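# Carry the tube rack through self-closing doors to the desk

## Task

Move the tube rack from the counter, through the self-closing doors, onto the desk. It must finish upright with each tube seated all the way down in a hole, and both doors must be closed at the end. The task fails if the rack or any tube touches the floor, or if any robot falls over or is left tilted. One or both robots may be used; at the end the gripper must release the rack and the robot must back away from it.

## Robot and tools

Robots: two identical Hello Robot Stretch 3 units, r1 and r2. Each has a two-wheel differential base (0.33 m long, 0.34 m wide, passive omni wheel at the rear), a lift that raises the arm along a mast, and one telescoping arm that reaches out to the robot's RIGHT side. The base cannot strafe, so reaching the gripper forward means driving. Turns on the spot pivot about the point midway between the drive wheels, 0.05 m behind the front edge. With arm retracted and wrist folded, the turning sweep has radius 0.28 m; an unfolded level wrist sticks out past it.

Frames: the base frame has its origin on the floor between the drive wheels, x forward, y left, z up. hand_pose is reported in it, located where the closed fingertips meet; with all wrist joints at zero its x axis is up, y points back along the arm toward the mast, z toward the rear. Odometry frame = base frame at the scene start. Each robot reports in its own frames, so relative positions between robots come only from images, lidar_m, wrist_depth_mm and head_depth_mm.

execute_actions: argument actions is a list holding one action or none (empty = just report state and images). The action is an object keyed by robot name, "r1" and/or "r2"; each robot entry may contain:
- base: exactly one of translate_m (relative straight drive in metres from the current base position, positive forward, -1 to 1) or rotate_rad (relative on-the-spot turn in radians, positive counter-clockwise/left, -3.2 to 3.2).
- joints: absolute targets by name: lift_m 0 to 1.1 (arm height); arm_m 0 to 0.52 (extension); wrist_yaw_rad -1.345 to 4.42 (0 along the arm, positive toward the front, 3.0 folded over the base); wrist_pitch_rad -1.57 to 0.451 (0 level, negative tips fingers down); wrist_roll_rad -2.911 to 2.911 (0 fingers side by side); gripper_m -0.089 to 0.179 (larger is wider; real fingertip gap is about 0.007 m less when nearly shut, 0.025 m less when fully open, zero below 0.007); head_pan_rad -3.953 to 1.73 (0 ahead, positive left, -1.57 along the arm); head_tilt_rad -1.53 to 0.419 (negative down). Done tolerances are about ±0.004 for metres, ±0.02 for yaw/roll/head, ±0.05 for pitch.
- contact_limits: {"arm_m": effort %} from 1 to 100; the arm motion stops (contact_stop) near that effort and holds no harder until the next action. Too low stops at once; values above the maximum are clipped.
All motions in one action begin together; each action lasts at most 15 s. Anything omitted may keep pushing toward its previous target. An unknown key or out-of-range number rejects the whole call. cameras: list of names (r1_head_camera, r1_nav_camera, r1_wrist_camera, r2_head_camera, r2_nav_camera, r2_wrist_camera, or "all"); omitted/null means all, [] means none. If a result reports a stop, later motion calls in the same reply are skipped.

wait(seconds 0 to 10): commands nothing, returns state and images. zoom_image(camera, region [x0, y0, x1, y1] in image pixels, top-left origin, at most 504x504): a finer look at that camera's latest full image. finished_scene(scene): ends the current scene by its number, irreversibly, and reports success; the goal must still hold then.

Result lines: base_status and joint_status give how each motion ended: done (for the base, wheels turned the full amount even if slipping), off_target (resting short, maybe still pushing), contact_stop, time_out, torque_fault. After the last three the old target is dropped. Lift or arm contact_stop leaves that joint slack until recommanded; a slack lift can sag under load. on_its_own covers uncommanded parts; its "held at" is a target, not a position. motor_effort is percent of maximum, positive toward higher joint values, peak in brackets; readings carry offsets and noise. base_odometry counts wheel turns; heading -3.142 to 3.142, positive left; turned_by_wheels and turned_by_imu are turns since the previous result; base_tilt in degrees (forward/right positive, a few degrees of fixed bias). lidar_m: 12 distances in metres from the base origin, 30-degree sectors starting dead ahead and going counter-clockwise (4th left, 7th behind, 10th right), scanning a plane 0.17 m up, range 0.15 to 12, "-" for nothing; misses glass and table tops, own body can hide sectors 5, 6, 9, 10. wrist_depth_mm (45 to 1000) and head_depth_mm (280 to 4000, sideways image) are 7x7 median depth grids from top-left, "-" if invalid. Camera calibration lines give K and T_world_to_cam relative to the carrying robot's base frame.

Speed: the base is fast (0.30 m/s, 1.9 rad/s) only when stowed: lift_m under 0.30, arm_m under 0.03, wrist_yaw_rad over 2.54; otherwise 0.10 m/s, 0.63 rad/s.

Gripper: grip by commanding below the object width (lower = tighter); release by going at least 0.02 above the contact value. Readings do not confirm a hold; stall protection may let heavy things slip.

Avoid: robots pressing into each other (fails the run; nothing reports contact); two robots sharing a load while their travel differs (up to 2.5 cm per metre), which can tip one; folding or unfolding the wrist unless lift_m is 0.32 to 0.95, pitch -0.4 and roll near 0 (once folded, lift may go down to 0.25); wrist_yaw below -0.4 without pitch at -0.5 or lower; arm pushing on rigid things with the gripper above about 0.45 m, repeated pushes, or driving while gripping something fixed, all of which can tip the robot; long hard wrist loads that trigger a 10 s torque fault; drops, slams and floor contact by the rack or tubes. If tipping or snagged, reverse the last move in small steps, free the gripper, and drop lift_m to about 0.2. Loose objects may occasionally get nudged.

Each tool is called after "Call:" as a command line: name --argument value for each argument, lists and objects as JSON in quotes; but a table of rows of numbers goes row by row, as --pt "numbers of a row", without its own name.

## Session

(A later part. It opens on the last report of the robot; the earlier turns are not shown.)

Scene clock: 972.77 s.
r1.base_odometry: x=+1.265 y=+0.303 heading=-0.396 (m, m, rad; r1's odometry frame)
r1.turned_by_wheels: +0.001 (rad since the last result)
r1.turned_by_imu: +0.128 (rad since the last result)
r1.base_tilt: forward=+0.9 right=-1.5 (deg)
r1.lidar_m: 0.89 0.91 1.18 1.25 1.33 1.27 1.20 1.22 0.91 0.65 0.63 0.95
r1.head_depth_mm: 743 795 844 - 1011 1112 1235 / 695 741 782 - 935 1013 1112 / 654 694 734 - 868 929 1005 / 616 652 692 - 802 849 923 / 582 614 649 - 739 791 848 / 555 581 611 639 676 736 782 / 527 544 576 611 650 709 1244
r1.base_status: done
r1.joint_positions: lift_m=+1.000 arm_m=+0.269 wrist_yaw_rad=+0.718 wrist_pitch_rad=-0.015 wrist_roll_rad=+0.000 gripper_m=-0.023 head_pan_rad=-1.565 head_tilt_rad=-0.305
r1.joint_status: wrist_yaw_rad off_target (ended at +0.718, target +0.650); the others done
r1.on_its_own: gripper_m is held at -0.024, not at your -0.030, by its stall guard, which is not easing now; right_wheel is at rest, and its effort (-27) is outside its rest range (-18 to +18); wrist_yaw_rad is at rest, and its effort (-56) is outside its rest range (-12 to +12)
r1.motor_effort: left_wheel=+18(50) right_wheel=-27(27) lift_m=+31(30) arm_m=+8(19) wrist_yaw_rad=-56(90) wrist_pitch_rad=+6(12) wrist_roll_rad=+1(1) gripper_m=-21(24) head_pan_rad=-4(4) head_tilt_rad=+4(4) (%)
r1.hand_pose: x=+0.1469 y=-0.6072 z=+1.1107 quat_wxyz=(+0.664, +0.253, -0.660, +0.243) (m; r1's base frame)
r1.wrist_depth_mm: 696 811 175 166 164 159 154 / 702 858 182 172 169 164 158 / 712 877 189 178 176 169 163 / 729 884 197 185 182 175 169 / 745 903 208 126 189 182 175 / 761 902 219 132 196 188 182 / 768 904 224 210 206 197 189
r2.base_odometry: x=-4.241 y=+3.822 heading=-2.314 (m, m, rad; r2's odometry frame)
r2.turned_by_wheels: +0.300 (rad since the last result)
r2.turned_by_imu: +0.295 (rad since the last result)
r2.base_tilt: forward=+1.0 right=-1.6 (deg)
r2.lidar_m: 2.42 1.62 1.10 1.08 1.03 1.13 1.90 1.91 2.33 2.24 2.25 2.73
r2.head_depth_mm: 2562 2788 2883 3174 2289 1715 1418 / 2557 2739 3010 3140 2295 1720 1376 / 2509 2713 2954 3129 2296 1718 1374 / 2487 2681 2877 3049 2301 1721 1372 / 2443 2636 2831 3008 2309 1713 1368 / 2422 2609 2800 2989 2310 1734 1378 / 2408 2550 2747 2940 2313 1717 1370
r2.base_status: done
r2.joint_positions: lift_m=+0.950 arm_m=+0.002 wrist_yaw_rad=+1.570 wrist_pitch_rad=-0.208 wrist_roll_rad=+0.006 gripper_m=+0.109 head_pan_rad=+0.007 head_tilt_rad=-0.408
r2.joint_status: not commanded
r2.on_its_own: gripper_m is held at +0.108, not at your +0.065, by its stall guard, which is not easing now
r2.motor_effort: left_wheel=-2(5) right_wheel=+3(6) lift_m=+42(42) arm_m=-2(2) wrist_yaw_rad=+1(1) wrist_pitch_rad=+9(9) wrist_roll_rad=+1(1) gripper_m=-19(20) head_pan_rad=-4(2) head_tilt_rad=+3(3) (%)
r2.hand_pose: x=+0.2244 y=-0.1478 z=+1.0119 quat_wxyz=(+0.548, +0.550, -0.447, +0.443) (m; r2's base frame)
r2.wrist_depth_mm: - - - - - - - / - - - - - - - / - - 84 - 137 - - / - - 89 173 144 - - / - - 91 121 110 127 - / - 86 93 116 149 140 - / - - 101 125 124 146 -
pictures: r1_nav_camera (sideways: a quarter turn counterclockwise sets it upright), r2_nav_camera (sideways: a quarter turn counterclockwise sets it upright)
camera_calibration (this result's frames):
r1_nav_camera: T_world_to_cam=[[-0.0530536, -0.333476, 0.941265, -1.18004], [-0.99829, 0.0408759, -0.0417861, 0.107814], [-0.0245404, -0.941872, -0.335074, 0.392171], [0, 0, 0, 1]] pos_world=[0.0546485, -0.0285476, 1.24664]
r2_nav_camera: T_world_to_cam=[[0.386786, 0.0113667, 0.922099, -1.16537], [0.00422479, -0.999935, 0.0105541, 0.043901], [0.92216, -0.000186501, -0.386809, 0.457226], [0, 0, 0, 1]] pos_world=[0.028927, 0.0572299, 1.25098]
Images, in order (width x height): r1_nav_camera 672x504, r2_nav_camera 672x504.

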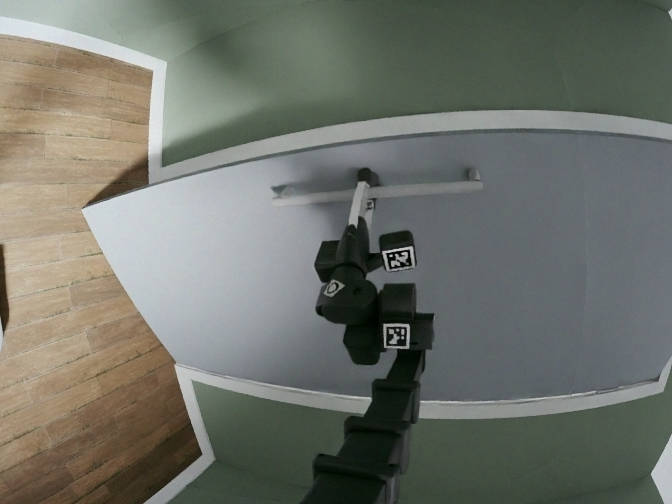

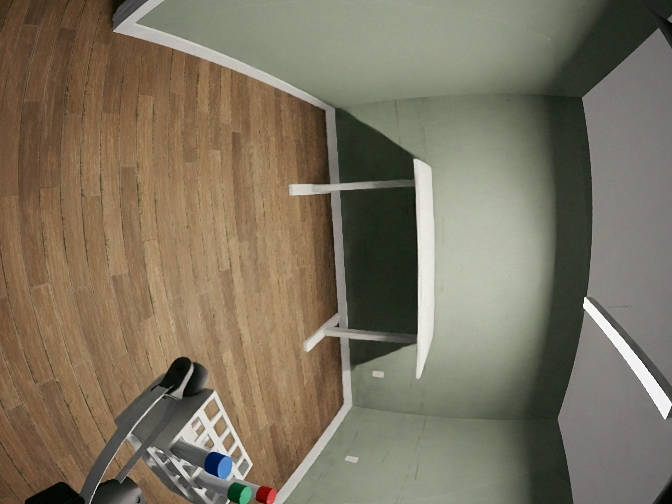

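Call:
execute_actions --actions '[{"r1":{"base":{"translate_m":0.05},"joints":{"wrist_yaw_rad":0.7,"arm_m":0.35},"contact_limits":{"arm_m":40}},"r2":{"base":{"translate_m":1.0},"joints":{"head_tilt_rad":-0.6}}}]' --cameras '["r2_nav_camera","r1_nav_camera","r1_head_camera"]'

Scene clock: 986.87 s.
r1.base_odometry: x=+1.311 y=+0.284 heading=-0.395 (m, m, rad; r1's odometry frame)
r1.turned_by_wheels: +0.000 (rad since the last result)
r1.turned_by_imu: -0.003 (rad since the last result)
r1.base_tilt: forward=+0.9 right=-1.5 (deg)
r1.lidar_m: 0.84 0.86 1.11 1.25 1.33 1.32 1.24 1.27 0.93 0.72 0.72 0.90
r1.head_depth_mm: 763 814 865 - 1025 1124 1252 / 728 772 815 910 961 1052 1147 / 694 735 770 - 906 980 1071 / 665 702 740 - 858 921 1003 / 635 673 709 767 813 874 942 / 611 640 675 719 764 828 895 / 591 618 653 704 1042 1167 1266
r1.base_status: done
r1.joint_positions: lift_m=+1.000 arm_m=+0.350 wrist_yaw_rad=+0.758 wrist_pitch_rad=-0.014 wrist_roll_rad=+0.000 gripper_m=-0.023 head_pan_rad=-1.565 head_tilt_rad=-0.305
r1.joint_status: wrist_yaw_rad off_target (ended at +0.758, target +0.700); the others done
r1.on_its_own: wrist_yaw_rad is held at +0.755, not at your +0.700, by its stall guard, which is not easing now; gripper_m is held at -0.024, not at your -0.030, by its stall guard, which is not easing now
r1.motor_effort: left_wheel=+6(14) right_wheel=-8(18) lift_m=+31(31) arm_m=+2(10) wrist_yaw_rad=-3(31) wrist_pitch_rad=+5(6) wrist_roll_rad=+1(0) gripper_m=-16(17) head_pan_rad=-4(4) head_tilt_rad=+3(3) (%)
r1.contact_limits: arm_m 40 (drawing in: default 32, maximum 51; extending or still: default 41, maximum 68)
r1.hand_pose: x=+0.1545 y=-0.6806 z=+1.1108 quat_wxyz=(+0.659, +0.266, -0.655, +0.257) (m; r1's base frame)
r1.wrist_depth_mm: 664 747 185 110 159 149 140 / 667 775 194 115 165 154 144 / 676 810 201 119 171 158 148 / 684 813 211 125 177 164 153 / 702 833 786 125 183 170 157 / 718 845 879 133 188 176 163 / 723 869 239 210 201 182 169
r2.base_odometry: x=-4.918 y=+3.086 heading=-2.314 (m, m, rad; r2's odometry frame)
r2.turned_by_wheels: +0.000 (rad since the last result)
r2.turned_by_imu: +0.003 (rad since the last result)
r2.base_tilt: forward=+0.9 right=-1.7 (deg)
r2.lidar_m: 1.89 1.46 1.21 1.09 1.10 1.59 2.62 2.90 2.28 2.06 2.07 1.72
r2.head_depth_mm: 1650 1721 2068 2243 1809 1505 - / 1624 1723 2034 2220 1813 1500 1195 / 1606 1706 1983 2200 1815 1462 1223 / 1588 1678 1976 2201 1820 1463 1219 / 1578 1672 1938 2157 1825 1473 1222 / 1558 1642 1912 2114 1776 1461 1227 / 1544 1628 1462 2137 1828 1470 1225
r2.base_status: done
r2.joint_positions: lift_m=+0.950 arm_m=+0.002 wrist_yaw_rad=+1.570 wrist_pitch_rad=-0.208 wrist_roll_rad=+0.006 gripper_m=+0.109 head_pan_rad=+0.007 head_tilt_rad=-0.592
r2.joint_status: all done
r2.on_its_own: gripper_m is held at +0.108, not at your +0.065, by its stall guard, which is not easing now
r2.motor_effort: left_wheel=-2(3) right_wheel=+2(6) lift_m=+43(43) arm_m=-2(1) wrist_yaw_rad=+1(2) wrist_pitch_rad=+10(9) wrist_roll_rad=+1(1) gripper_m=-20(19) head_pan_rad=-2(2) head_tilt_rad=-3(15) (%)
r2.hand_pose: x=+0.2244 y=-0.1478 z=+1.0119 quat_wxyz=(+0.548, +0.550, -0.447, +0.443) (m; r2's base frame)
r2.wrist_depth_mm: - - - - - - - / - - - - - - - / - - 84 - 137 - - / - - 89 172 142 - - / - - 91 120 110 127 - / - 86 93 116 149 140 - / - - 101 125 124 146 -
pictures: r1_head_camera (sideways: a quarter turn clockwise sets it upright), r1_nav_camera (sideways: a quarter turn counterclockwise sets it upright), r2_nav_camera (sideways: a quarter turn counterclockwise sets it upright)
camera_calibration (this result's frames):
r1_head_camera: T_world_to_cam=[[0.0285712, 0.33091, -0.94323, 1.24862], [0.999467, 0.00543513, 0.0321815, -0.0473154], [0.0157758, -0.943647, -0.330578, 0.389393], [0, 0, 0, 1]] pos_world=[0.00547267, -0.0454731, 1.30798]
r1_nav_camera: T_world_to_cam=[[-0.0530535, -0.333476, 0.941265, -1.18004], [-0.99829, 0.0408757, -0.0417861, 0.107814], [-0.0245402, -0.941872, -0.335075, 0.392171], [0, 0, 0, 1]] pos_world=[0.0546485, -0.0285476, 1.24664]
r2_nav_camera: T_world_to_cam=[[0.549041, 0.0124614, 0.835702, -1.05367], [0.00610815, -0.999922, 0.0108972, 0.0434454], [0.835773, -0.000878435, -0.549074, 0.668891], [0, 0, 0, 1]] pos_world=[0.0191989, 0.0571598, 1.24735]
Images, in order (width x height): r1_head_camera 896x504, r1_nav_camera 672x504, r2_nav_camera 672x504.

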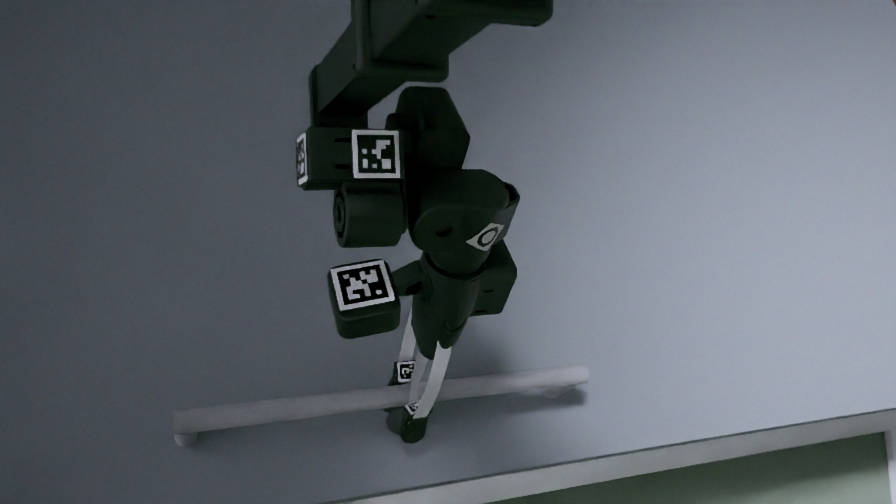

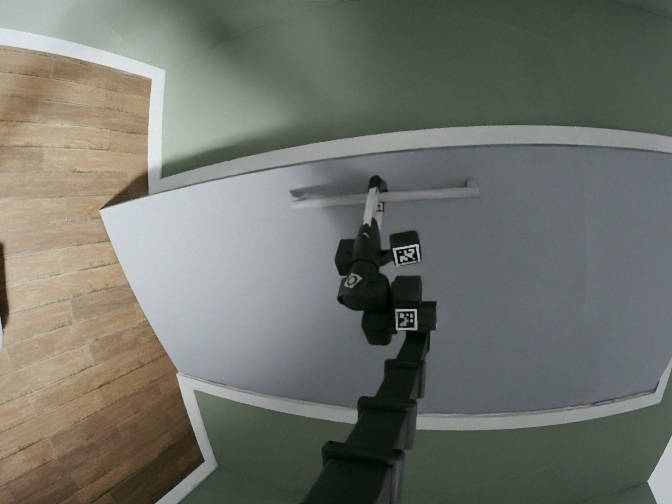

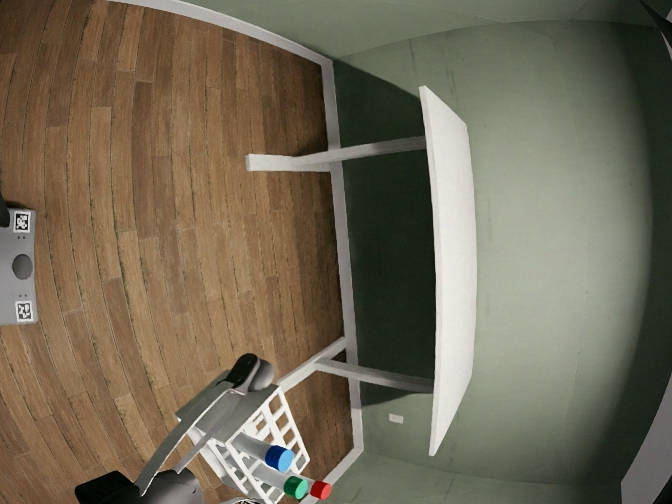

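Call:
execute_actions --actions '[{"r1":{"base":{"translate_m":0.04},"joints":{"wrist_yaw_rad":0.7,"arm_m":0.44},"contact_limits":{"arm_m":40}},"r2":{"base":{"translate_m":0.7},"joints":{"head_tilt_rad":-0.8}}}]' --cameras '["r2_head_camera","r1_nav_camera","r2_nav_camera"]'

Scene clock: 1000.70 s.
r1.base_odometry: x=+1.348 y=+0.269 heading=-0.395 (m, m, rad; r1's odometry frame)
r1.turned_by_wheels: +0.001 (rad since the last result)
r1.turned_by_imu: -0.001 (rad since the last result)
r1.base_tilt: forward=+0.8 right=-1.4 (deg)
r1.lidar_m: 0.80 0.82 1.06 1.24 1.33 1.36 1.28 1.31 0.97 0.81 0.81 0.85
r1.head_depth_mm: 791 849 897 - 1071 1152 1270 / 767 822 855 950 1015 1103 1208 / 744 791 - 922 971 1054 1146 / 724 764 804 894 931 1008 1101 / 704 743 783 852 900 969 1051 / 683 715 752 806 865 952 1219 / 663 707 897 986 1077 1163 1261
r1.base_status: done
r1.joint_positions: lift_m=+1.000 arm_m=+0.440 wrist_yaw_rad=+0.762 wrist_pitch_rad=-0.013 wrist_roll_rad=+0.000 gripper_m=-0.023 head_pan_rad=-1.565 head_tilt_rad=-0.305
r1.joint_status: wrist_yaw_rad off_target (ended at +0.762, target +0.700); the others done
r1.on_its_own: wrist_yaw_rad is held at +0.757, not at your +0.700, by its stall guard, which is not easing now; gripper_m is held at -0.024, not at your -0.030, by its stall guard, which is not easing now
r1.motor_effort: left_wheel=+9(16) right_wheel=-12(22) lift_m=+31(31) arm_m=+2(9) wrist_yaw_rad=-4(33) wrist_pitch_rad=+4(6) wrist_roll_rad=+1(1) gripper_m=-15(18) head_pan_rad=-3(4) head_tilt_rad=+4(4) (%)
r1.contact_limits: arm_m 40 (drawing in: default 32, maximum 51; extending or still: default 41, maximum 68)
r1.hand_pose: x=+0.1553 y=-0.7700 z=+1.1111 quat_wxyz=(+0.659, +0.267, -0.654, +0.259) (m; r1's base frame)
r1.wrist_depth_mm: 630 646 487 111 155 142 129 / 633 694 504 115 161 145 133 / 644 709 530 119 166 150 136 / 653 730 568 125 172 154 140 / 665 761 626 125 178 160 145 / 679 801 684 133 181 166 149 / 685 814 646 210 196 171 154
r2.base_odometry: x=-5.391 y=+2.571 heading=-2.314 (m, m, rad; r2's odometry frame)
r2.turned_by_wheels: +0.000 (rad since the last result)
r2.turned_by_imu: +0.002 (rad since the last result)
r2.base_tilt: forward=+0.9 right=-1.6 (deg)
r2.lidar_m: 1.20 0.85 1.34 1.21 1.22 1.49 2.94 3.42 2.14 1.94 1.96 1.10
r2.head_depth_mm: 1038 822 602 1690 1525 302 1117 / 1040 823 605 1688 1561 1294 1130 / 1029 831 606 1669 1527 1299 1131 / 1018 833 609 529 1528 1301 1128 / 1002 838 612 530 1528 1307 1132 / 997 843 615 531 1540 1310 1136 / 979 846 616 516 1498 1284 1143
r2.base_status: done
r2.joint_positions: lift_m=+0.950 arm_m=+0.002 wrist_yaw_rad=+1.570 wrist_pitch_rad=-0.208 wrist_roll_rad=+0.006 gripper_m=+0.109 head_pan_rad=+0.007 head_tilt_rad=-0.790
r2.joint_status: all done
r2.on_its_own: gripper_m is held at +0.108, not at your +0.065, by its stall guard, which is not easing now
r2.motor_effort: left_wheel=-2(4) right_wheel=+2(6) lift_m=+42(42) arm_m=-2(2) wrist_yaw_rad=+1(0) wrist_pitch_rad=+9(9) wrist_roll_rad=+1(1) gripper_m=-20(20) head_pan_rad=-3(2) head_tilt_rad=-4(17) (%)
r2.hand_pose: x=+0.2244 y=-0.1478 z=+1.0119 quat_wxyz=(+0.548, +0.550, -0.447, +0.443) (m; r2's base frame)
r2.wrist_depth_mm: 946 986 - - - - - / - - - - - - - / 785 654 84 645 137 693 660 / 449 438 89 172 143 443 481 / 361 369 91 120 110 127 - / 801 86 93 115 149 141 - / - - 101 124 123 146 -
pictures: r1_nav_camera (sideways: a quarter turn counterclockwise sets it upright), r2_head_camera (sideways: a quarter turn clockwise sets it upright), r2_nav_camera (sideways: a quarter turn counterclockwise sets it upright)
camera_calibration (this result's frames):
r1_nav_camera: T_world_to_cam=[[-0.0530536, -0.333476, 0.941265, -1.18004], [-0.99829, 0.040876, -0.0417861, 0.107814], [-0.0245405, -0.941872, -0.335074, 0.392171], [0, 0, 0, 1]] pos_world=[0.0546485, -0.0285476, 1.24664]
r2_head_camera: T_world_to_cam=[[-0.672898, -0.0300854, -0.739124, 0.985192], [-0.0666034, 0.997578, 0.0200302, -0.0203316], [0.736731, 0.0627064, -0.673272, 0.832553], [0, 0, 0, 1]] pos_world=[0.0482117, -0.00228418, 1.28912]
r2_nav_camera: T_world_to_cam=[[0.702335, 0.0134923, 0.711719, -0.892988], [0.00820796, -0.999907, 0.0108559, 0.0434892], [0.711799, -0.0017827, -0.702381, 0.869074], [0, 0, 0, 1]] pos_world=[0.00821339, 0.057083, 1.24551]
Images, in order (width x height): r1_nav_camera 672x504, r2_head_camera 896x504, r2_nav_camera 672x504.

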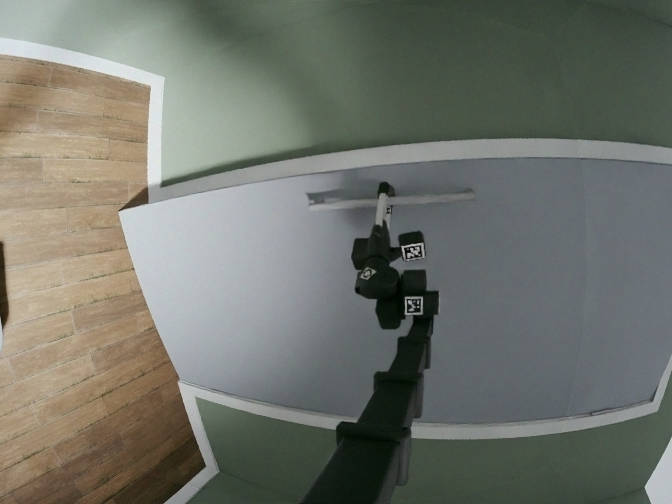

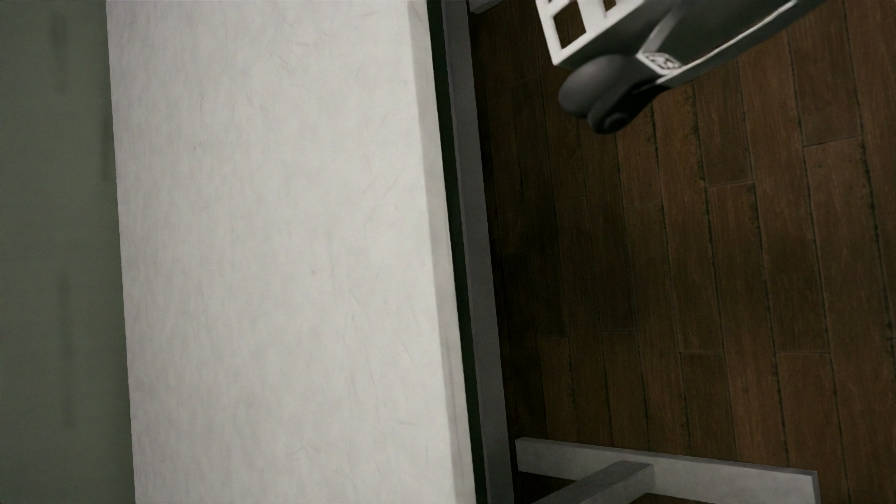

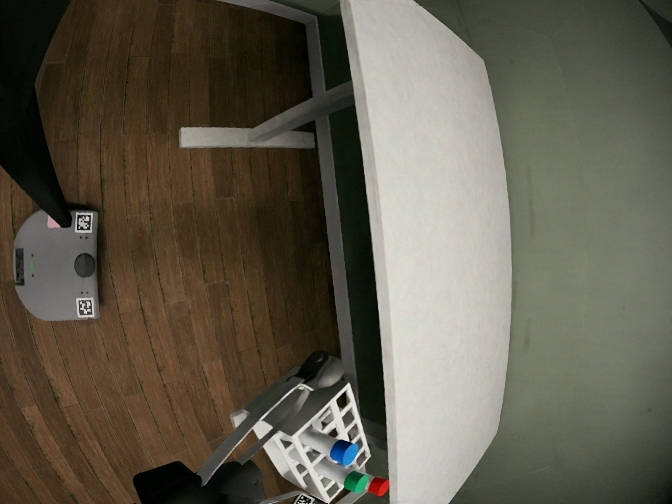

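Call:
execute_actions --actions '[{"r1":{"joints":{"arm_m":0.51},"contact_limits":{"arm_m":30}},"r2":{"joints":{"lift_m":1.08}}}]' --cameras '["r1_nav_camera","r2_wrist_camera"]'

Call:
execute_actions --actions '[{"r2":{"base":{"translate_m":0.36}}}]' --cameras '["r2_nav_camera","r2_wrist_camera"]'

Scene clock: 1006.07 s.
r1.base_odometry: x=+1.348 y=+0.269 heading=-0.394 (m, m, rad; r1's odometry frame)
r1.turned_by_wheels: +0.000 (rad since the last result)
r1.turned_by_imu: -0.001 (rad since the last result)
r1.base_tilt: forward=+0.9 right=-1.4 (deg)
r1.lidar_m: 0.80 0.82 1.06 1.24 1.34 1.37 1.28 1.31 0.99 0.87 0.87 0.85
r1.head_depth_mm: 821 872 920 - 1082 1179 1291 / 801 845 893 978 1050 1139 1243 / 778 829 - 950 1019 1106 1204 / 761 806 848 936 990 1070 1170 / 742 787 831 903 961 1036 1124 / 728 764 809 860 937 1028 1233 / 712 765 904 991 1078 1171 1262
r1.base_status: not commanded
r1.joint_positions: lift_m=+1.000 arm_m=+0.510 wrist_yaw_rad=+0.864 wrist_pitch_rad=-0.012 wrist_roll_rad=+0.000 gripper_m=-0.023 head_pan_rad=-1.565 head_tilt_rad=-0.305
r1.joint_status: all done
r1.on_its_own: wrist_yaw_rad is held at +0.839, not at your +0.700, by its stall guard, which is still easing; gripper_m is held at -0.024, not at your -0.030, by its stall guard, which is not easing now
r1.motor_effort: left_wheel=+14(30) right_wheel=-18(38) lift_m=+30(30) arm_m=+1(7) wrist_yaw_rad=-21(53) wrist_pitch_rad=+5(6) wrist_roll_rad=+1(1) gripper_m=-17(22) head_pan_rad=-4(4) head_tilt_rad=+4(3) (%)
r1.contact_limits: arm_m 30 (drawing in: default 32, maximum 51; extending or still: default 41, maximum 68)
r1.hand_pose: x=+0.1732 y=-0.8211 z=+1.1114 quat_wxyz=(+0.644, +0.300, -0.640, +0.292) (m; r1's base frame)
r1.wrist_depth_mm: 608 655 461 113 151 132 117 / 613 684 485 116 156 136 120 / 638 700 518 120 161 140 123 / 636 725 541 124 167 144 126 / 652 759 621 127 171 148 129 / 669 792 681 133 172 153 133 / 692 812 623 209 191 158 137
r2.base_odometry: x=-5.391 y=+2.571 heading=-2.314 (m, m, rad; r2's odometry frame)
r2.turned_by_wheels: +0.000 (rad since the last result)
r2.turned_by_imu: +0.000 (rad since the last result)
r2.base_tilt: forward=+1.0 right=-1.6 (deg)
r2.lidar_m: 1.20 0.85 1.34 1.21 1.22 1.49 2.93 3.39 2.14 1.94 1.95 1.10
r2.head_depth_mm: 1037 819 627 1733 1515 1295 1125 / 1040 822 605 1698 1529 1298 1130 / 1031 829 607 1676 1521 1295 1133 / 1018 830 609 528 1529 1298 1134 / 1003 838 615 530 1532 1309 1134 / 995 844 615 531 1545 1307 1135 / 986 846 617 516 1492 1284 1141
r2.base_status: not commanded
r2.joint_positions: lift_m=+1.080 arm_m=+0.002 wrist_yaw_rad=+1.570 wrist_pitch_rad=-0.208 wrist_roll_rad=+0.006 gripper_m=+0.109 head_pan_rad=+0.007 head_tilt_rad=-0.790
r2.joint_status: all done
r2.on_its_own: gripper_m is held at +0.108, not at your +0.065, by its stall guard, which is not easing now
r2.motor_effort: left_wheel=-2(2) right_wheel=+2(2) lift_m=+43(47) arm_m=-2(2) wrist_yaw_rad=+1(0) wrist_pitch_rad=+9(9) wrist_roll_rad=+1(1) gripper_m=-19(20) head_pan_rad=-3(3) head_tilt_rad=-4(4) (%)
r2.hand_pose: x=+0.2244 y=-0.1478 z=+1.1419 quat_wxyz=(+0.548, +0.550, -0.447, +0.443) (m; r2's base frame)
r2.wrist_depth_mm: 981 986 - - - - - / - - - - - - - / - - 83 - 136 - - / 813 796 88 172 142 747 761 / 566 578 92 120 110 127 537 / 450 86 93 116 148 140 - / 881 - 101 125 124 146 -
pictures: r1_nav_camera (sideways: a quarter turn counterclockwise sets it upright), r2_wrist_camera
camera_calibration (this result's frames):
r1_nav_camera: T_world_to_cam=[[-0.0530536, -0.333476, 0.941265, -1.18004], [-0.99829, 0.0408759, -0.0417861, 0.107814], [-0.0245404, -0.941872, -0.335074, 0.392171], [0, 0, 0, 1]] pos_world=[0.0546485, -0.0285476, 1.24664]
r2_wrist_camera: T_world_to_cam=[[0.0486995, -0.998765, -0.00984499, -0.142831], [-0.374812, -0.00913759, -0.927056, 1.17193], [0.925821, 0.0488372, -0.374794, 0.386999], [0, 0, 0, 1]] pos_world=[0.0879164, -0.150846, 1.23008]
Images, in order (width x height): r1_nav_camera 672x504, r2_wrist_camera 644x364.

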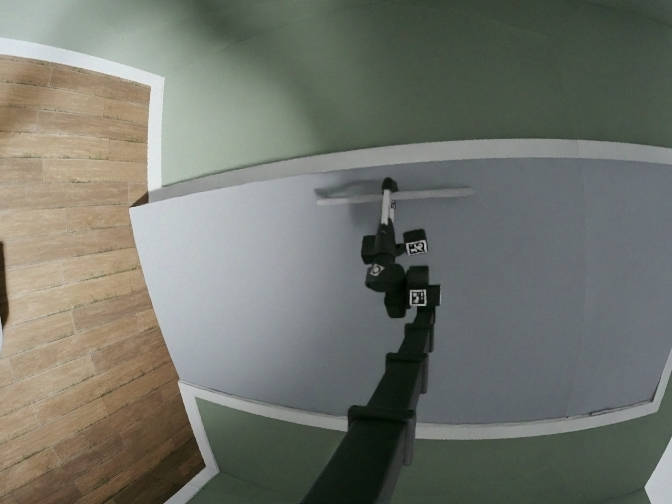

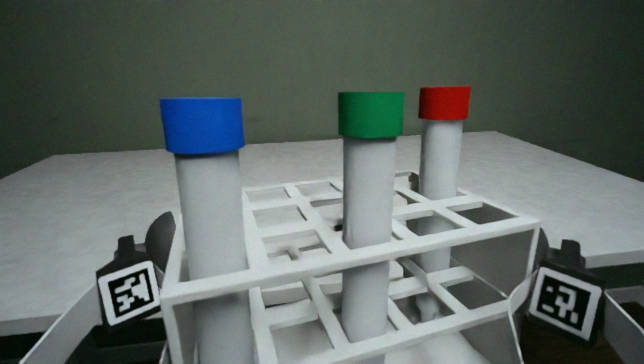

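Scene clock: 1011.33 s.
r1.base_odometry: x=+1.348 y=+0.269 heading=-0.395 (m, m, rad; r1's odometry frame)
r1.turned_by_wheels: +0.000 (rad since the last result)
r1.turned_by_imu: -0.002 (rad since the last result)
r1.base_tilt: forward=+0.7 right=-1.3 (deg)
r1.lidar_m: 0.80 0.82 1.06 1.24 1.33 1.36 1.29 1.31 0.99 0.87 0.87 0.85
r1.head_depth_mm: 818 872 921 1016 1085 1175 1296 / 796 847 886 982 1051 1148 1248 / 778 827 - 952 1019 1103 1195 / 761 804 847 933 989 1070 1167 / 743 791 828 903 958 1033 1126 / 726 761 807 861 933 1028 1235 / 712 763 896 990 1074 1167 1265
r1.base_status: not commanded
r1.joint_positions: lift_m=+1.000 arm_m=+0.510 wrist_yaw_rad=+0.884 wrist_pitch_rad=-0.012 wrist_roll_rad=+0.000 gripper_m=-0.023 head_pan_rad=-1.565 head_tilt_rad=-0.305
r1.joint_status: not commanded
r1.on_its_own: wrist_yaw_rad is held at +0.881, not at your +0.700, by its stall guard, which is not easing now; gripper_m is held at -0.024, not at your -0.030, by its stall guard, which is not easing now
r1.motor_effort: left_wheel=+9(14) right_wheel=-12(18) lift_m=+30(30) arm_m=+1(1) wrist_yaw_rad=-2(21) wrist_pitch_rad=+4(5) wrist_roll_rad=+1(1) gripper_m=-17(17) head_pan_rad=-3(4) head_tilt_rad=+4(3) (%)
r1.hand_pose: x=+0.1765 y=-0.8172 z=+1.1114 quat_wxyz=(+0.641, +0.306, -0.637, +0.298) (m; r1's base frame)
r1.wrist_depth_mm: 607 666 476 111 153 133 117 / 613 693 501 115 157 136 119 / 631 692 529 122 162 140 123 / 636 734 555 185 168 144 126 / 646 770 628 126 172 148 129 / 665 784 711 134 173 152 133 / 697 802 639 145 193 157 136
r2.base_odometry: x=-5.635 y=+2.306 heading=-2.314 (m, m, rad; r2's odometry frame)
r2.turned_by_wheels: +0.000 (rad since the last result)
r2.turned_by_imu: +0.001 (rad since the last result)
r2.base_tilt: forward=+1.0 right=-1.7 (deg)
r2.lidar_m: 0.85 0.85 0.60 1.27 1.28 1.57 3.10 3.26 2.08 1.88 0.84 0.94
r2.head_depth_mm: 728 786 627 449 394 335 295 / 721 783 605 477 394 336 296 / 711 783 606 478 395 337 296 / 705 773 610 481 397 338 297 / 694 764 611 482 397 338 297 / 688 760 613 483 398 339 298 / 680 761 616 485 399 340 298
r2.base_status: done
r2.joint_positions: lift_m=+1.080 arm_m=+0.002 wrist_yaw_rad=+1.570 wrist_pitch_rad=-0.208 wrist_roll_rad=+0.006 gripper_m=+0.109 head_pan_rad=+0.007 head_tilt_rad=-0.790
r2.joint_status: not commanded
r2.on_its_own: gripper_m is held at +0.108, not at your +0.065, by its stall guard, which is not easing now
r2.motor_effort: left_wheel=-1(2) right_wheel=+2(7) lift_m=+43(43) arm_m=-2(1) wrist_yaw_rad=+0(1) wrist_pitch_rad=+9(9) wrist_roll_rad=+1(1) gripper_m=-20(20) head_pan_rad=-2(2) head_tilt_rad=-4(4) (%)
r2.hand_pose: x=+0.2244 y=-0.1478 z=+1.1419 quat_wxyz=(+0.548, +0.550, -0.447, +0.443) (m; r2's base frame)
r2.wrist_depth_mm: 660 673 696 708 744 766 815 / 700 701 721 766 779 815 859 / 721 720 83 812 136 904 885 / 754 773 88 173 143 762 759 / 581 572 91 121 110 128 548 / 451 86 93 116 149 140 430 / 360 346 101 125 124 146 334
pictures: r2_nav_camera (sideways: a quarter turn counterclockwise sets it upright), r2_wrist_camera
camera_calibration (this result's frames):
r2_nav_camera: T_world_to_cam=[[0.702404, 0.0134928, 0.711651, -0.8929], [0.00820904, -0.999907, 0.0108557, 0.0434894], [0.711732, -0.00178315, -0.702449, 0.869164], [0, 0, 0, 1]] pos_world=[0.00820794, 0.0570829, 1.2455]
r2_wrist_camera: T_world_to_cam=[[0.0486995, -0.998765, -0.00984494, -0.142831], [-0.374812, -0.00913763, -0.927056, 1.17193], [0.925821, 0.0488372, -0.374794, 0.386999], [0, 0, 0, 1]] pos_world=[0.0879164, -0.150846, 1.23008]
Images, in order (width x height): r2_nav_camera 672x504, r2_wrist_camera 644x364.

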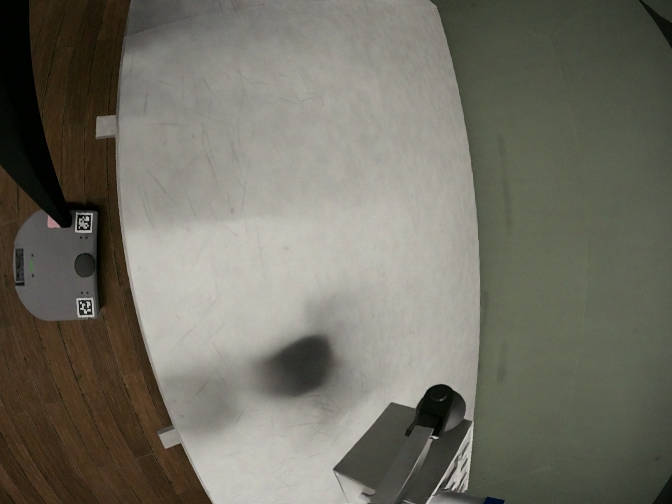

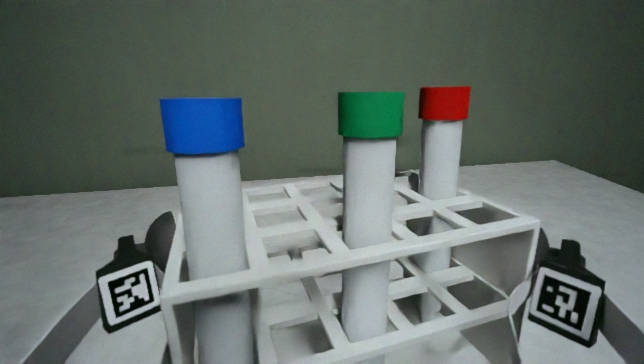

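Call:
execute_actions --actions '[{"r2":{"base":{"translate_m":0.06},"joints":{"lift_m":1.02}},"r1":{"joints":{"gripper_m":0.085}}}]' --cameras '["r1_nav_camera","r2_wrist_camera","r2_head_camera"]'

Scene clock: 1019.57 s.
r1.base_odometry: x=+1.348 y=+0.269 heading=-0.395 (m, m, rad; r1's odometry frame)
r1.turned_by_wheels: -0.001 (rad since the last result)
r1.turned_by_imu: -0.002 (rad since the last result)
r1.base_tilt: forward=+0.7 right=-1.3 (deg)
r1.lidar_m: 0.80 0.82 1.06 1.24 1.34 1.36 1.29 1.31 1.05 0.99 1.00 0.85
r1.head_depth_mm: 874 924 975 1083 1143 1242 1358 / 860 921 957 1053 1134 1228 1346 / 858 912 - 1051 1124 1212 1320 / 854 902 951 1050 1110 1202 1313 / 843 897 940 1035 1099 1189 1297 / 839 887 940 1019 1090 1167 1271 / 832 877 932 998 1076 1172 1262
r1.base_status: not commanded
r1.joint_positions: lift_m=+1.000 arm_m=+0.510 wrist_yaw_rad=+0.881 wrist_pitch_rad=-0.014 wrist_roll_rad=+0.000 gripper_m=+0.085 head_pan_rad=-1.565 head_tilt_rad=-0.305
r1.joint_status: all done
r1.on_its_own: wrist_yaw_rad is held at +0.881, not at your +0.700, by its stall guard, which is not easing now
r1.motor_effort: left_wheel=+0(9) right_wheel=+0(12) lift_m=+31(30) arm_m=+1(1) wrist_yaw_rad=+0(2) wrist_pitch_rad=+5(5) wrist_roll_rad=+1(0) gripper_m=+0(80) head_pan_rad=-3(4) head_tilt_rad=+4(4) (%)
r1.hand_pose: x=+0.1760 y=-0.8177 z=+1.1108 quat_wxyz=(+0.642, +0.306, -0.637, +0.297) (m; r1's base frame)
r1.wrist_depth_mm: 605 664 474 336 263 237 204 / 620 691 490 368 278 243 209 / 629 704 523 386 286 249 212 / 646 734 551 398 292 257 217 / 651 762 539 411 344 263 222 / 663 751 572 437 355 264 228 / 679 842 692 459 321 290 233
r2.base_odometry: x=-5.676 y=+2.262 heading=-2.315 (m, m, rad; r2's odometry frame)
r2.turned_by_wheels: +0.000 (rad since the last result)
r2.turned_by_imu: +0.000 (rad since the last result)
r2.base_tilt: forward=+0.9 right=-1.6 (deg)
r2.lidar_m: 0.79 0.80 0.58 1.28 1.29 1.58 3.11 3.26 2.07 1.87 0.81 0.87
r2.head_depth_mm: 675 745 603 505 - 335 295 / 666 746 604 492 385 336 296 / 658 741 605 478 396 337 296 / 652 731 609 480 396 337 296 / 645 725 611 482 397 338 297 / 637 726 614 483 398 339 298 / 631 719 616 486 400 339 298
r2.base_status: done
r2.joint_positions: lift_m=+1.020 arm_m=+0.002 wrist_yaw_rad=+1.570 wrist_pitch_rad=-0.208 wrist_roll_rad=+0.006 gripper_m=+0.109 head_pan_rad=+0.007 head_tilt_rad=-0.790
r2.joint_status: all done
r2.on_its_own: gripper_m is held at +0.108, not at your +0.065, by its stall guard, which is not easing now
r2.motor_effort: left_wheel=-2(4) right_wheel=+2(7) lift_m=+24(37) arm_m=-2(2) wrist_yaw_rad=+1(0) wrist_pitch_rad=+9(9) wrist_roll_rad=+1(1) gripper_m=-19(20) head_pan_rad=-3(2) head_tilt_rad=-4(4) (%)
r2.hand_pose: x=+0.2244 y=-0.1478 z=+1.0825 quat_wxyz=(+0.549, +0.550, -0.447, +0.443) (m; r2's base frame)
r2.wrist_depth_mm: 609 615 646 660 694 716 744 / 638 662 673 701 702 766 778 / 684 666 84 760 137 800 837 / 651 641 88 173 144 610 588 / 460 455 91 120 110 127 430 / 352 86 93 116 149 140 343 / 299 274 101 125 124 145 266
pictures: r1_nav_camera (sideways: a quarter turn counterclockwise sets it upright), r2_head_camera (sideways: a quarter turn clockwise sets it upright), r2_wrist_camera
camera_calibration (this result's frames):
r1_nav_camera: T_world_to_cam=[[-0.0530535, -0.333476, 0.941265, -1.18004], [-0.99829, 0.0408757, -0.0417861, 0.107814], [-0.0245402, -0.941872, -0.335074, 0.392171], [0, 0, 0, 1]] pos_world=[0.0546485, -0.0285476, 1.24664]
r2_head_camera: T_world_to_cam=[[-0.673026, -0.0300858, -0.739007, 0.985041], [-0.0665994, 0.997579, 0.0200405, -0.0203451], [0.736615, 0.0627052, -0.673399, 0.83272], [0, 0, 0, 1]] pos_world=[0.0482095, -0.00228422, 1.28911]
r2_wrist_camera: T_world_to_cam=[[0.0486995, -0.998765, -0.0098461, -0.143414], [-0.374834, -0.00913774, -0.927047, 1.11692], [0.925812, 0.0488374, -0.374816, 0.36479], [0, 0, 0, 1]] pos_world=[0.0879166, -0.150846, 1.17075]
Images, in order (width x height): r1_nav_camera 672x504, r2_head_camera 896x504, r2_wrist_camera 644x364.

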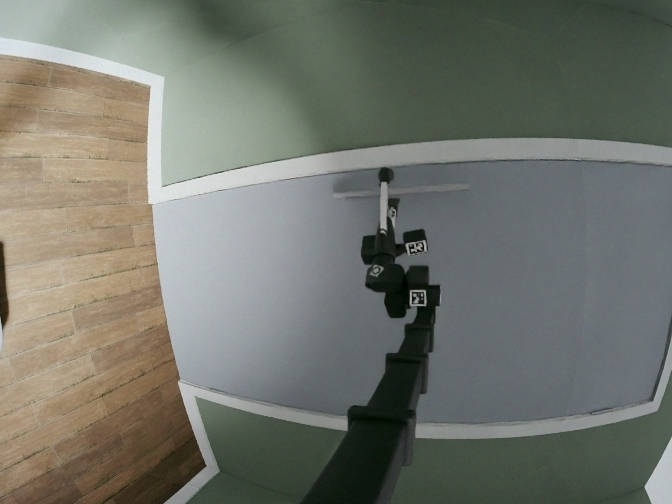

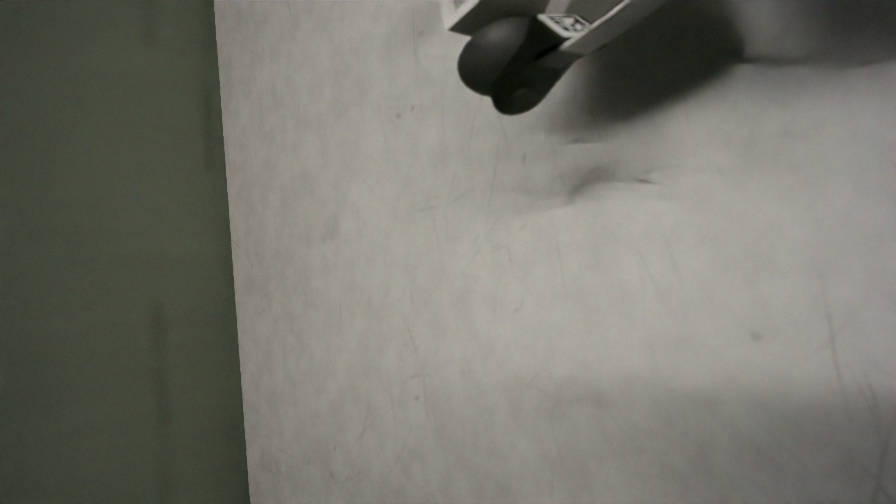

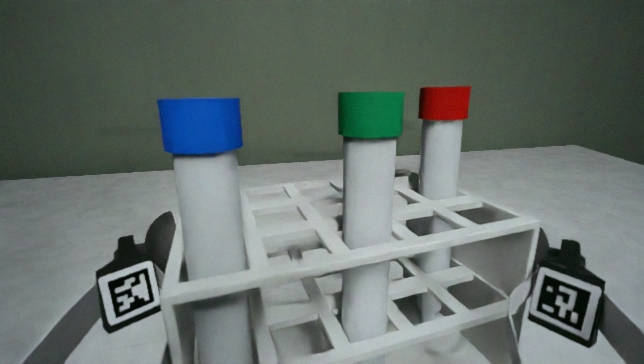

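Call:
execute_actions --actions '[{"r2":{"joints":{"lift_m":1.0}},"r1":{"joints":{"arm_m":0.2}}}]' --cameras '["r2_wrist_camera"]'

Scene clock: 1025.77 s.
r1.base_odometry: x=+1.348 y=+0.269 heading=-0.395 (m, m, rad; r1's odometry frame)
r1.turned_by_wheels: +0.000 (rad since the last result)
r1.turned_by_imu: -0.001 (rad since the last result)
r1.base_tilt: forward=+0.7 right=-1.5 (deg)
r1.lidar_m: 0.80 0.82 1.06 1.24 1.33 1.37 1.29 1.31 1.05 0.99 1.00 0.85
r1.head_depth_mm: 874 926 988 - 1162 1244 1359 / 866 917 969 - 1161 1228 1342 / 860 914 972 - - 1220 1321 / 849 906 966 1031 - 1208 1320 / 842 895 959 - - 1194 1291 / 840 879 946 1000 1104 1165 1275 / 829 878 937 996 1083 1168 1263
r1.base_status: not commanded
r1.joint_positions: lift_m=+1.000 arm_m=+0.200 wrist_yaw_rad=+0.881 wrist_pitch_rad=-0.015 wrist_roll_rad=+0.000 gripper_m=+0.085 head_pan_rad=-1.565 head_tilt_rad=-0.305
r1.joint_status: all done
r1.on_its_own: wrist_yaw_rad is held at +0.881, not at your +0.700, by its stall guard, which is not easing now
r1.motor_effort: left_wheel=+0(0) right_wheel=+0(0) lift_m=+30(31) arm_m=-6(7) wrist_yaw_rad=+0(0) wrist_pitch_rad=+5(6) wrist_roll_rad=+1(0) gripper_m=+0(1) head_pan_rad=-4(4) head_tilt_rad=+3(4) (%)
r1.hand_pose: x=+0.1759 y=-0.5082 z=+1.1105 quat_wxyz=(+0.642, +0.307, -0.637, +0.296) (m; r1's base frame)
r1.wrist_depth_mm: 586 687 821 747 606 498 420 / 600 696 869 779 618 517 429 / 611 716 882 814 647 533 441 / 624 728 893 867 665 542 461 / 634 747 958 884 727 555 470 / 649 721 - 945 759 562 484 / 657 799 995 986 731 610 495
r2.base_odometry: x=-5.676 y=+2.262 heading=-2.315 (m, m, rad; r2's odometry frame)
r2.turned_by_wheels: +0.000 (rad since the last result)
r2.turned_by_imu: +0.000 (rad since the last result)
r2.base_tilt: forward=+1.0 right=-1.8 (deg)
r2.lidar_m: 0.79 0.79 0.58 1.28 1.29 1.58 3.12 3.28 2.07 1.87 0.80 0.87
r2.head_depth_mm: 675 744 602 490 - 328 295 / 667 746 604 477 385 336 296 / 659 741 607 480 395 337 296 / 650 731 610 480 396 338 296 / 644 724 612 481 397 338 297 / 638 725 614 483 398 339 298 / 629 718 616 486 399 340 298
r2.base_status: not commanded
r2.joint_positions: lift_m=+1.000 arm_m=+0.002 wrist_yaw_rad=+1.570 wrist_pitch_rad=-0.208 wrist_roll_rad=+0.006 gripper_m=+0.109 head_pan_rad=+0.007 head_tilt_rad=-0.790
r2.joint_status: all done
r2.on_its_own: gripper_m is held at +0.108, not at your +0.065, by its stall guard, which is not easing now
r2.motor_effort: left_wheel=-1(1) right_wheel=+2(2) lift_m=+24(26) arm_m=-1(2) wrist_yaw_rad=+1(0) wrist_pitch_rad=+9(9) wrist_roll_rad=+1(1) gripper_m=-20(19) head_pan_rad=-3(3) head_tilt_rad=-4(4) (%)
r2.hand_pose: x=+0.2244 y=-0.1478 z=+1.0625 quat_wxyz=(+0.549, +0.550, -0.447, +0.443) (m; r2's base frame)
r2.wrist_depth_mm: 616 628 644 683 692 717 733 / 635 646 680 714 712 775 810 / 692 686 83 737 137 795 811 / 588 593 88 172 144 545 534 / 420 411 91 120 110 127 386 / 322 86 93 115 149 141 308 / 269 251 101 124 124 146 241
pictures: r2_wrist_camera
camera_calibration (this result's frames):
r2_wrist_camera: T_world_to_cam=[[0.0486994, -0.998765, -0.00984625, -0.14361], [-0.374834, -0.00913756, -0.927047, 1.09838], [0.925812, 0.0488373, -0.374816, 0.357293], [0, 0, 0, 1]] pos_world=[0.0879167, -0.150846, 1.15075]
Images, in order (width x height): r2_wrist_camera 644x364.

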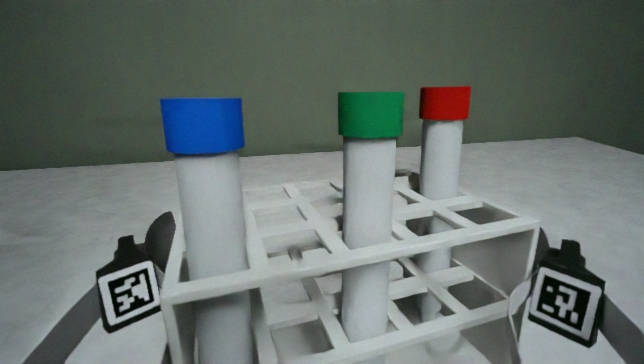

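Call:
execute_actions --actions '[{"r2":{"joints":{"lift_m":0.97}}}]' --cameras '["r2_wrist_camera"]'

Call:
execute_actions --actions '[{"r2":{"joints":{"lift_m":0.945}}}]' --cameras '["r2_wrist_camera"]'

Scene clock: 1029.70 s.
r1.base_odometry: x=+1.348 y=+0.269 heading=-0.395 (m, m, rad; r1's odometry frame)
r1.turned_by_wheels: +0.000 (rad since the last result)
r1.turned_by_imu: -0.001 (rad since the last result)
r1.base_tilt: forward=+0.9 right=-1.4 (deg)
r1.lidar_m: 0.80 0.82 1.06 1.24 1.33 1.36 1.28 1.31 1.06 0.99 1.00 0.85
r1.head_depth_mm: 871 929 984 - 1166 1244 1349 / 865 916 972 - 1162 1234 1340 / 854 909 970 - - 1215 1332 / 854 905 965 1032 - 1194 1313 / 845 899 959 - - 1190 1292 / 840 882 937 990 1104 1173 1270 / 832 873 933 999 1079 1164 1264
r1.base_status: not commanded
r1.joint_positions: lift_m=+1.000 arm_m=+0.200 wrist_yaw_rad=+0.881 wrist_pitch_rad=-0.015 wrist_roll_rad=+0.000 gripper_m=+0.085 head_pan_rad=-1.565 head_tilt_rad=-0.305
r1.joint_status: not commanded
r1.on_its_own: wrist_yaw_rad is held at +0.881, not at your +0.700, by its stall guard, which is not easing now
r1.motor_effort: left_wheel=+1(0) right_wheel=+0(0) lift_m=+30(30) arm_m=-6(6) wrist_yaw_rad=+0(0) wrist_pitch_rad=+6(6) wrist_roll_rad=+0(1) gripper_m=+0(0) head_pan_rad=-4(4) head_tilt_rad=+4(3) (%)
r1.hand_pose: x=+0.1759 y=-0.5082 z=+1.1105 quat_wxyz=(+0.642, +0.307, -0.637, +0.296) (m; r1's base frame)
r1.wrist_depth_mm: 590 682 828 753 600 492 424 / 606 698 836 778 623 510 432 / 621 721 874 823 651 529 443 / 622 732 894 866 650 542 466 / 638 737 960 882 728 563 470 / 661 728 981 923 745 565 481 / 662 814 983 975 725 618 493
r2.base_odometry: x=-5.676 y=+2.262 heading=-2.315 (m, m, rad; r2's odometry frame)
r2.turned_by_wheels: +0.000 (rad since the last result)
r2.turned_by_imu: +0.000 (rad since the last result)
r2.base_tilt: forward=+1.0 right=-1.7 (deg)
r2.lidar_m: 0.79 0.79 0.58 1.28 1.29 1.58 3.14 3.26 2.07 1.87 0.81 0.87
r2.head_depth_mm: 673 745 603 475 - 315 295 / 667 745 604 477 405 336 295 / 659 740 606 480 395 337 296 / 651 729 608 480 397 337 296 / 646 724 612 482 397 338 297 / 638 725 614 484 398 339 298 / 630 718 616 485 399 339 298
r2.base_status: not commanded
r2.joint_positions: lift_m=+0.970 arm_m=+0.002 wrist_yaw_rad=+1.570 wrist_pitch_rad=-0.208 wrist_roll_rad=+0.006 gripper_m=+0.109 head_pan_rad=+0.007 head_tilt_rad=-0.790
r2.joint_status: all done
r2.on_its_own: gripper_m is held at +0.108, not at your +0.065, by its stall guard, which is not easing now
r2.motor_effort: left_wheel=-1(1) right_wheel=+2(2) lift_m=+24(23) arm_m=-2(2) wrist_yaw_rad=+0(0) wrist_pitch_rad=+9(9) wrist_roll_rad=+1(1) gripper_m=-20(20) head_pan_rad=-2(2) head_tilt_rad=-4(4) (%)
r2.hand_pose: x=+0.2244 y=-0.1478 z=+1.0326 quat_wxyz=(+0.549, +0.550, -0.447, +0.443) (m; r2's base frame)
r2.wrist_depth_mm: 625 624 645 666 697 712 741 / 645 654 683 709 715 748 814 / 665 679 83 706 137 774 754 / 501 493 88 171 143 465 465 / 353 360 91 121 110 127 335 / 279 86 93 116 148 141 267 / 229 214 101 124 124 145 207
pictures: r2_wrist_camera
camera_calibration (this result's frames):
r2_wrist_camera: T_world_to_cam=[[0.0486996, -0.998765, -0.00984651, -0.143905], [-0.374838, -0.0091376, -0.927045, 1.07058], [0.92581, 0.0488375, -0.37482, 0.346058], [0, 0, 0, 1]] pos_world=[0.0879167, -0.150846, 1.12076]
Images, in order (width x height): r2_wrist_camera 644x364.

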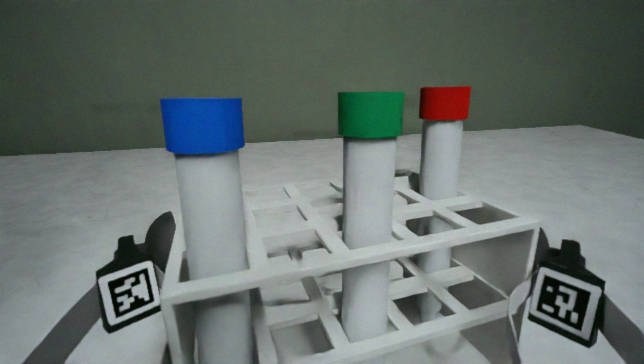

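Scene clock: 1030.70 s.
r1.base_odometry: x=+1.348 y=+0.269 heading=-0.395 (m, m, rad; r1's odometry frame)
r1.turned_by_wheels: +0.000 (rad since the last result)
r1.turned_by_imu: +0.000 (rad since the last result)
r1.base_tilt: forward=+0.8 right=-1.4 (deg)
r1.lidar_m: 0.80 0.82 1.06 1.24 1.33 1.37 1.28 1.31 1.06 0.99 1.00 0.85
r1.head_depth_mm: 872 928 983 - 1158 1241 1350 / 864 916 977 - 1162 1222 1342 / 857 907 971 - - 1220 1318 / 852 909 962 1032 - 1202 1320 / 845 898 956 - - 1197 1289 / 839 881 940 999 1101 1175 1271 / 831 875 928 996 1077 1164 1258
r1.base_status: not commanded
r1.joint_positions: lift_m=+1.000 arm_m=+0.200 wrist_yaw_rad=+0.881 wrist_pitch_rad=-0.015 wrist_roll_rad=+0.000 gripper_m=+0.085 head_pan_rad=-1.565 head_tilt_rad=-0.305
r1.joint_status: not commanded
r1.on_its_own: wrist_yaw_rad is held at +0.881, not at your +0.700, by its stall guard, which is not easing now
r1.motor_effort: left_wheel=+0(0) right_wheel=+0(0) lift_m=+29(30) arm_m=-6(6) wrist_yaw_rad=+0(0) wrist_pitch_rad=+6(6) wrist_roll_rad=+1(1) gripper_m=+1(1) head_pan_rad=-4(3) head_tilt_rad=+3(4) (%)
r1.hand_pose: x=+0.1759 y=-0.5082 z=+1.1105 quat_wxyz=(+0.642, +0.307, -0.637, +0.296) (m; r1's base frame)
r1.wrist_depth_mm: 590 686 827 760 610 494 418 / 593 697 844 774 624 519 428 / 612 709 869 822 654 529 445 / 623 733 898 841 668 538 459 / 635 741 971 877 734 566 476 / 641 733 - 913 765 563 488 / 656 797 967 975 723 620 494
r2.base_odometry: x=-5.676 y=+2.262 heading=-2.315 (m, m, rad; r2's odometry frame)
r2.turned_by_wheels: +0.000 (rad since the last result)
r2.turned_by_imu: +0.000 (rad since the last result)
r2.base_tilt: forward=+0.9 right=-1.6 (deg)
r2.lidar_m: 0.79 0.80 0.58 1.28 1.29 1.58 3.13 3.25 2.06 1.87 0.80 0.87
r2.head_depth_mm: 675 744 603 475 393 301 292 / 667 745 604 478 410 329 296 / 658 741 607 479 395 337 296 / 653 730 609 480 396 338 296 / 644 724 611 482 398 338 297 / 639 726 614 484 398 339 298 / 630 720 617 484 399 340 298
r2.base_status: not commanded
r2.joint_positions: lift_m=+0.945 arm_m=+0.002 wrist_yaw_rad=+1.570 wrist_pitch_rad=-0.208 wrist_roll_rad=+0.006 gripper_m=+0.109 head_pan_rad=+0.007 head_tilt_rad=-0.790
r2.joint_status: all done
r2.on_its_own: gripper_m is held at +0.108, not at your +0.065, by its stall guard, which is not easing now
r2.motor_effort: left_wheel=-1(1) right_wheel=+2(2) lift_m=+24(26) arm_m=-2(2) wrist_yaw_rad=+0(1) wrist_pitch_rad=+9(9) wrist_roll_rad=+1(1) gripper_m=-20(20) head_pan_rad=-2(2) head_tilt_rad=-4(4) (%)
r2.hand_pose: x=+0.2244 y=-0.1478 z=+1.0076 quat_wxyz=(+0.549, +0.550, -0.447, +0.443) (m; r2's base frame)
r2.wrist_depth_mm: 597 629 653 672 685 734 734 / 645 665 676 712 728 766 780 / 665 645 83 612 137 659 640 / 432 432 88 172 144 401 394 / 304 303 91 120 110 127 284 / 237 86 93 116 149 140 228 / 196 183 101 125 123 145 177
pictures: r2_wrist_camera
camera_calibration (this result's frames):
r2_wrist_camera: T_world_to_cam=[[0.0486993, -0.998765, -0.00984649, -0.144152], [-0.374843, -0.00913775, -0.927043, 1.0474], [0.925808, 0.0488373, -0.374825, 0.336692], [0, 0, 0, 1]] pos_world=[0.0879168, -0.150846, 1.09576]
Images, in order (width x height): r2_wrist_camera 644x364.

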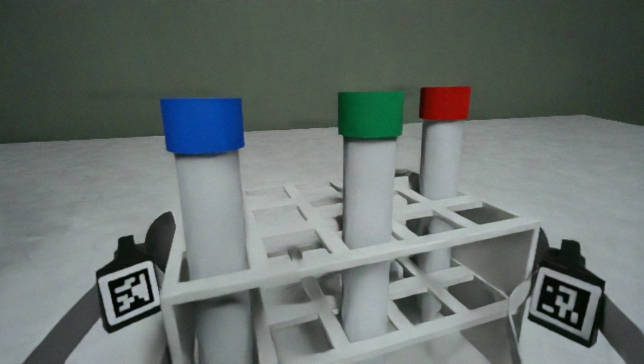

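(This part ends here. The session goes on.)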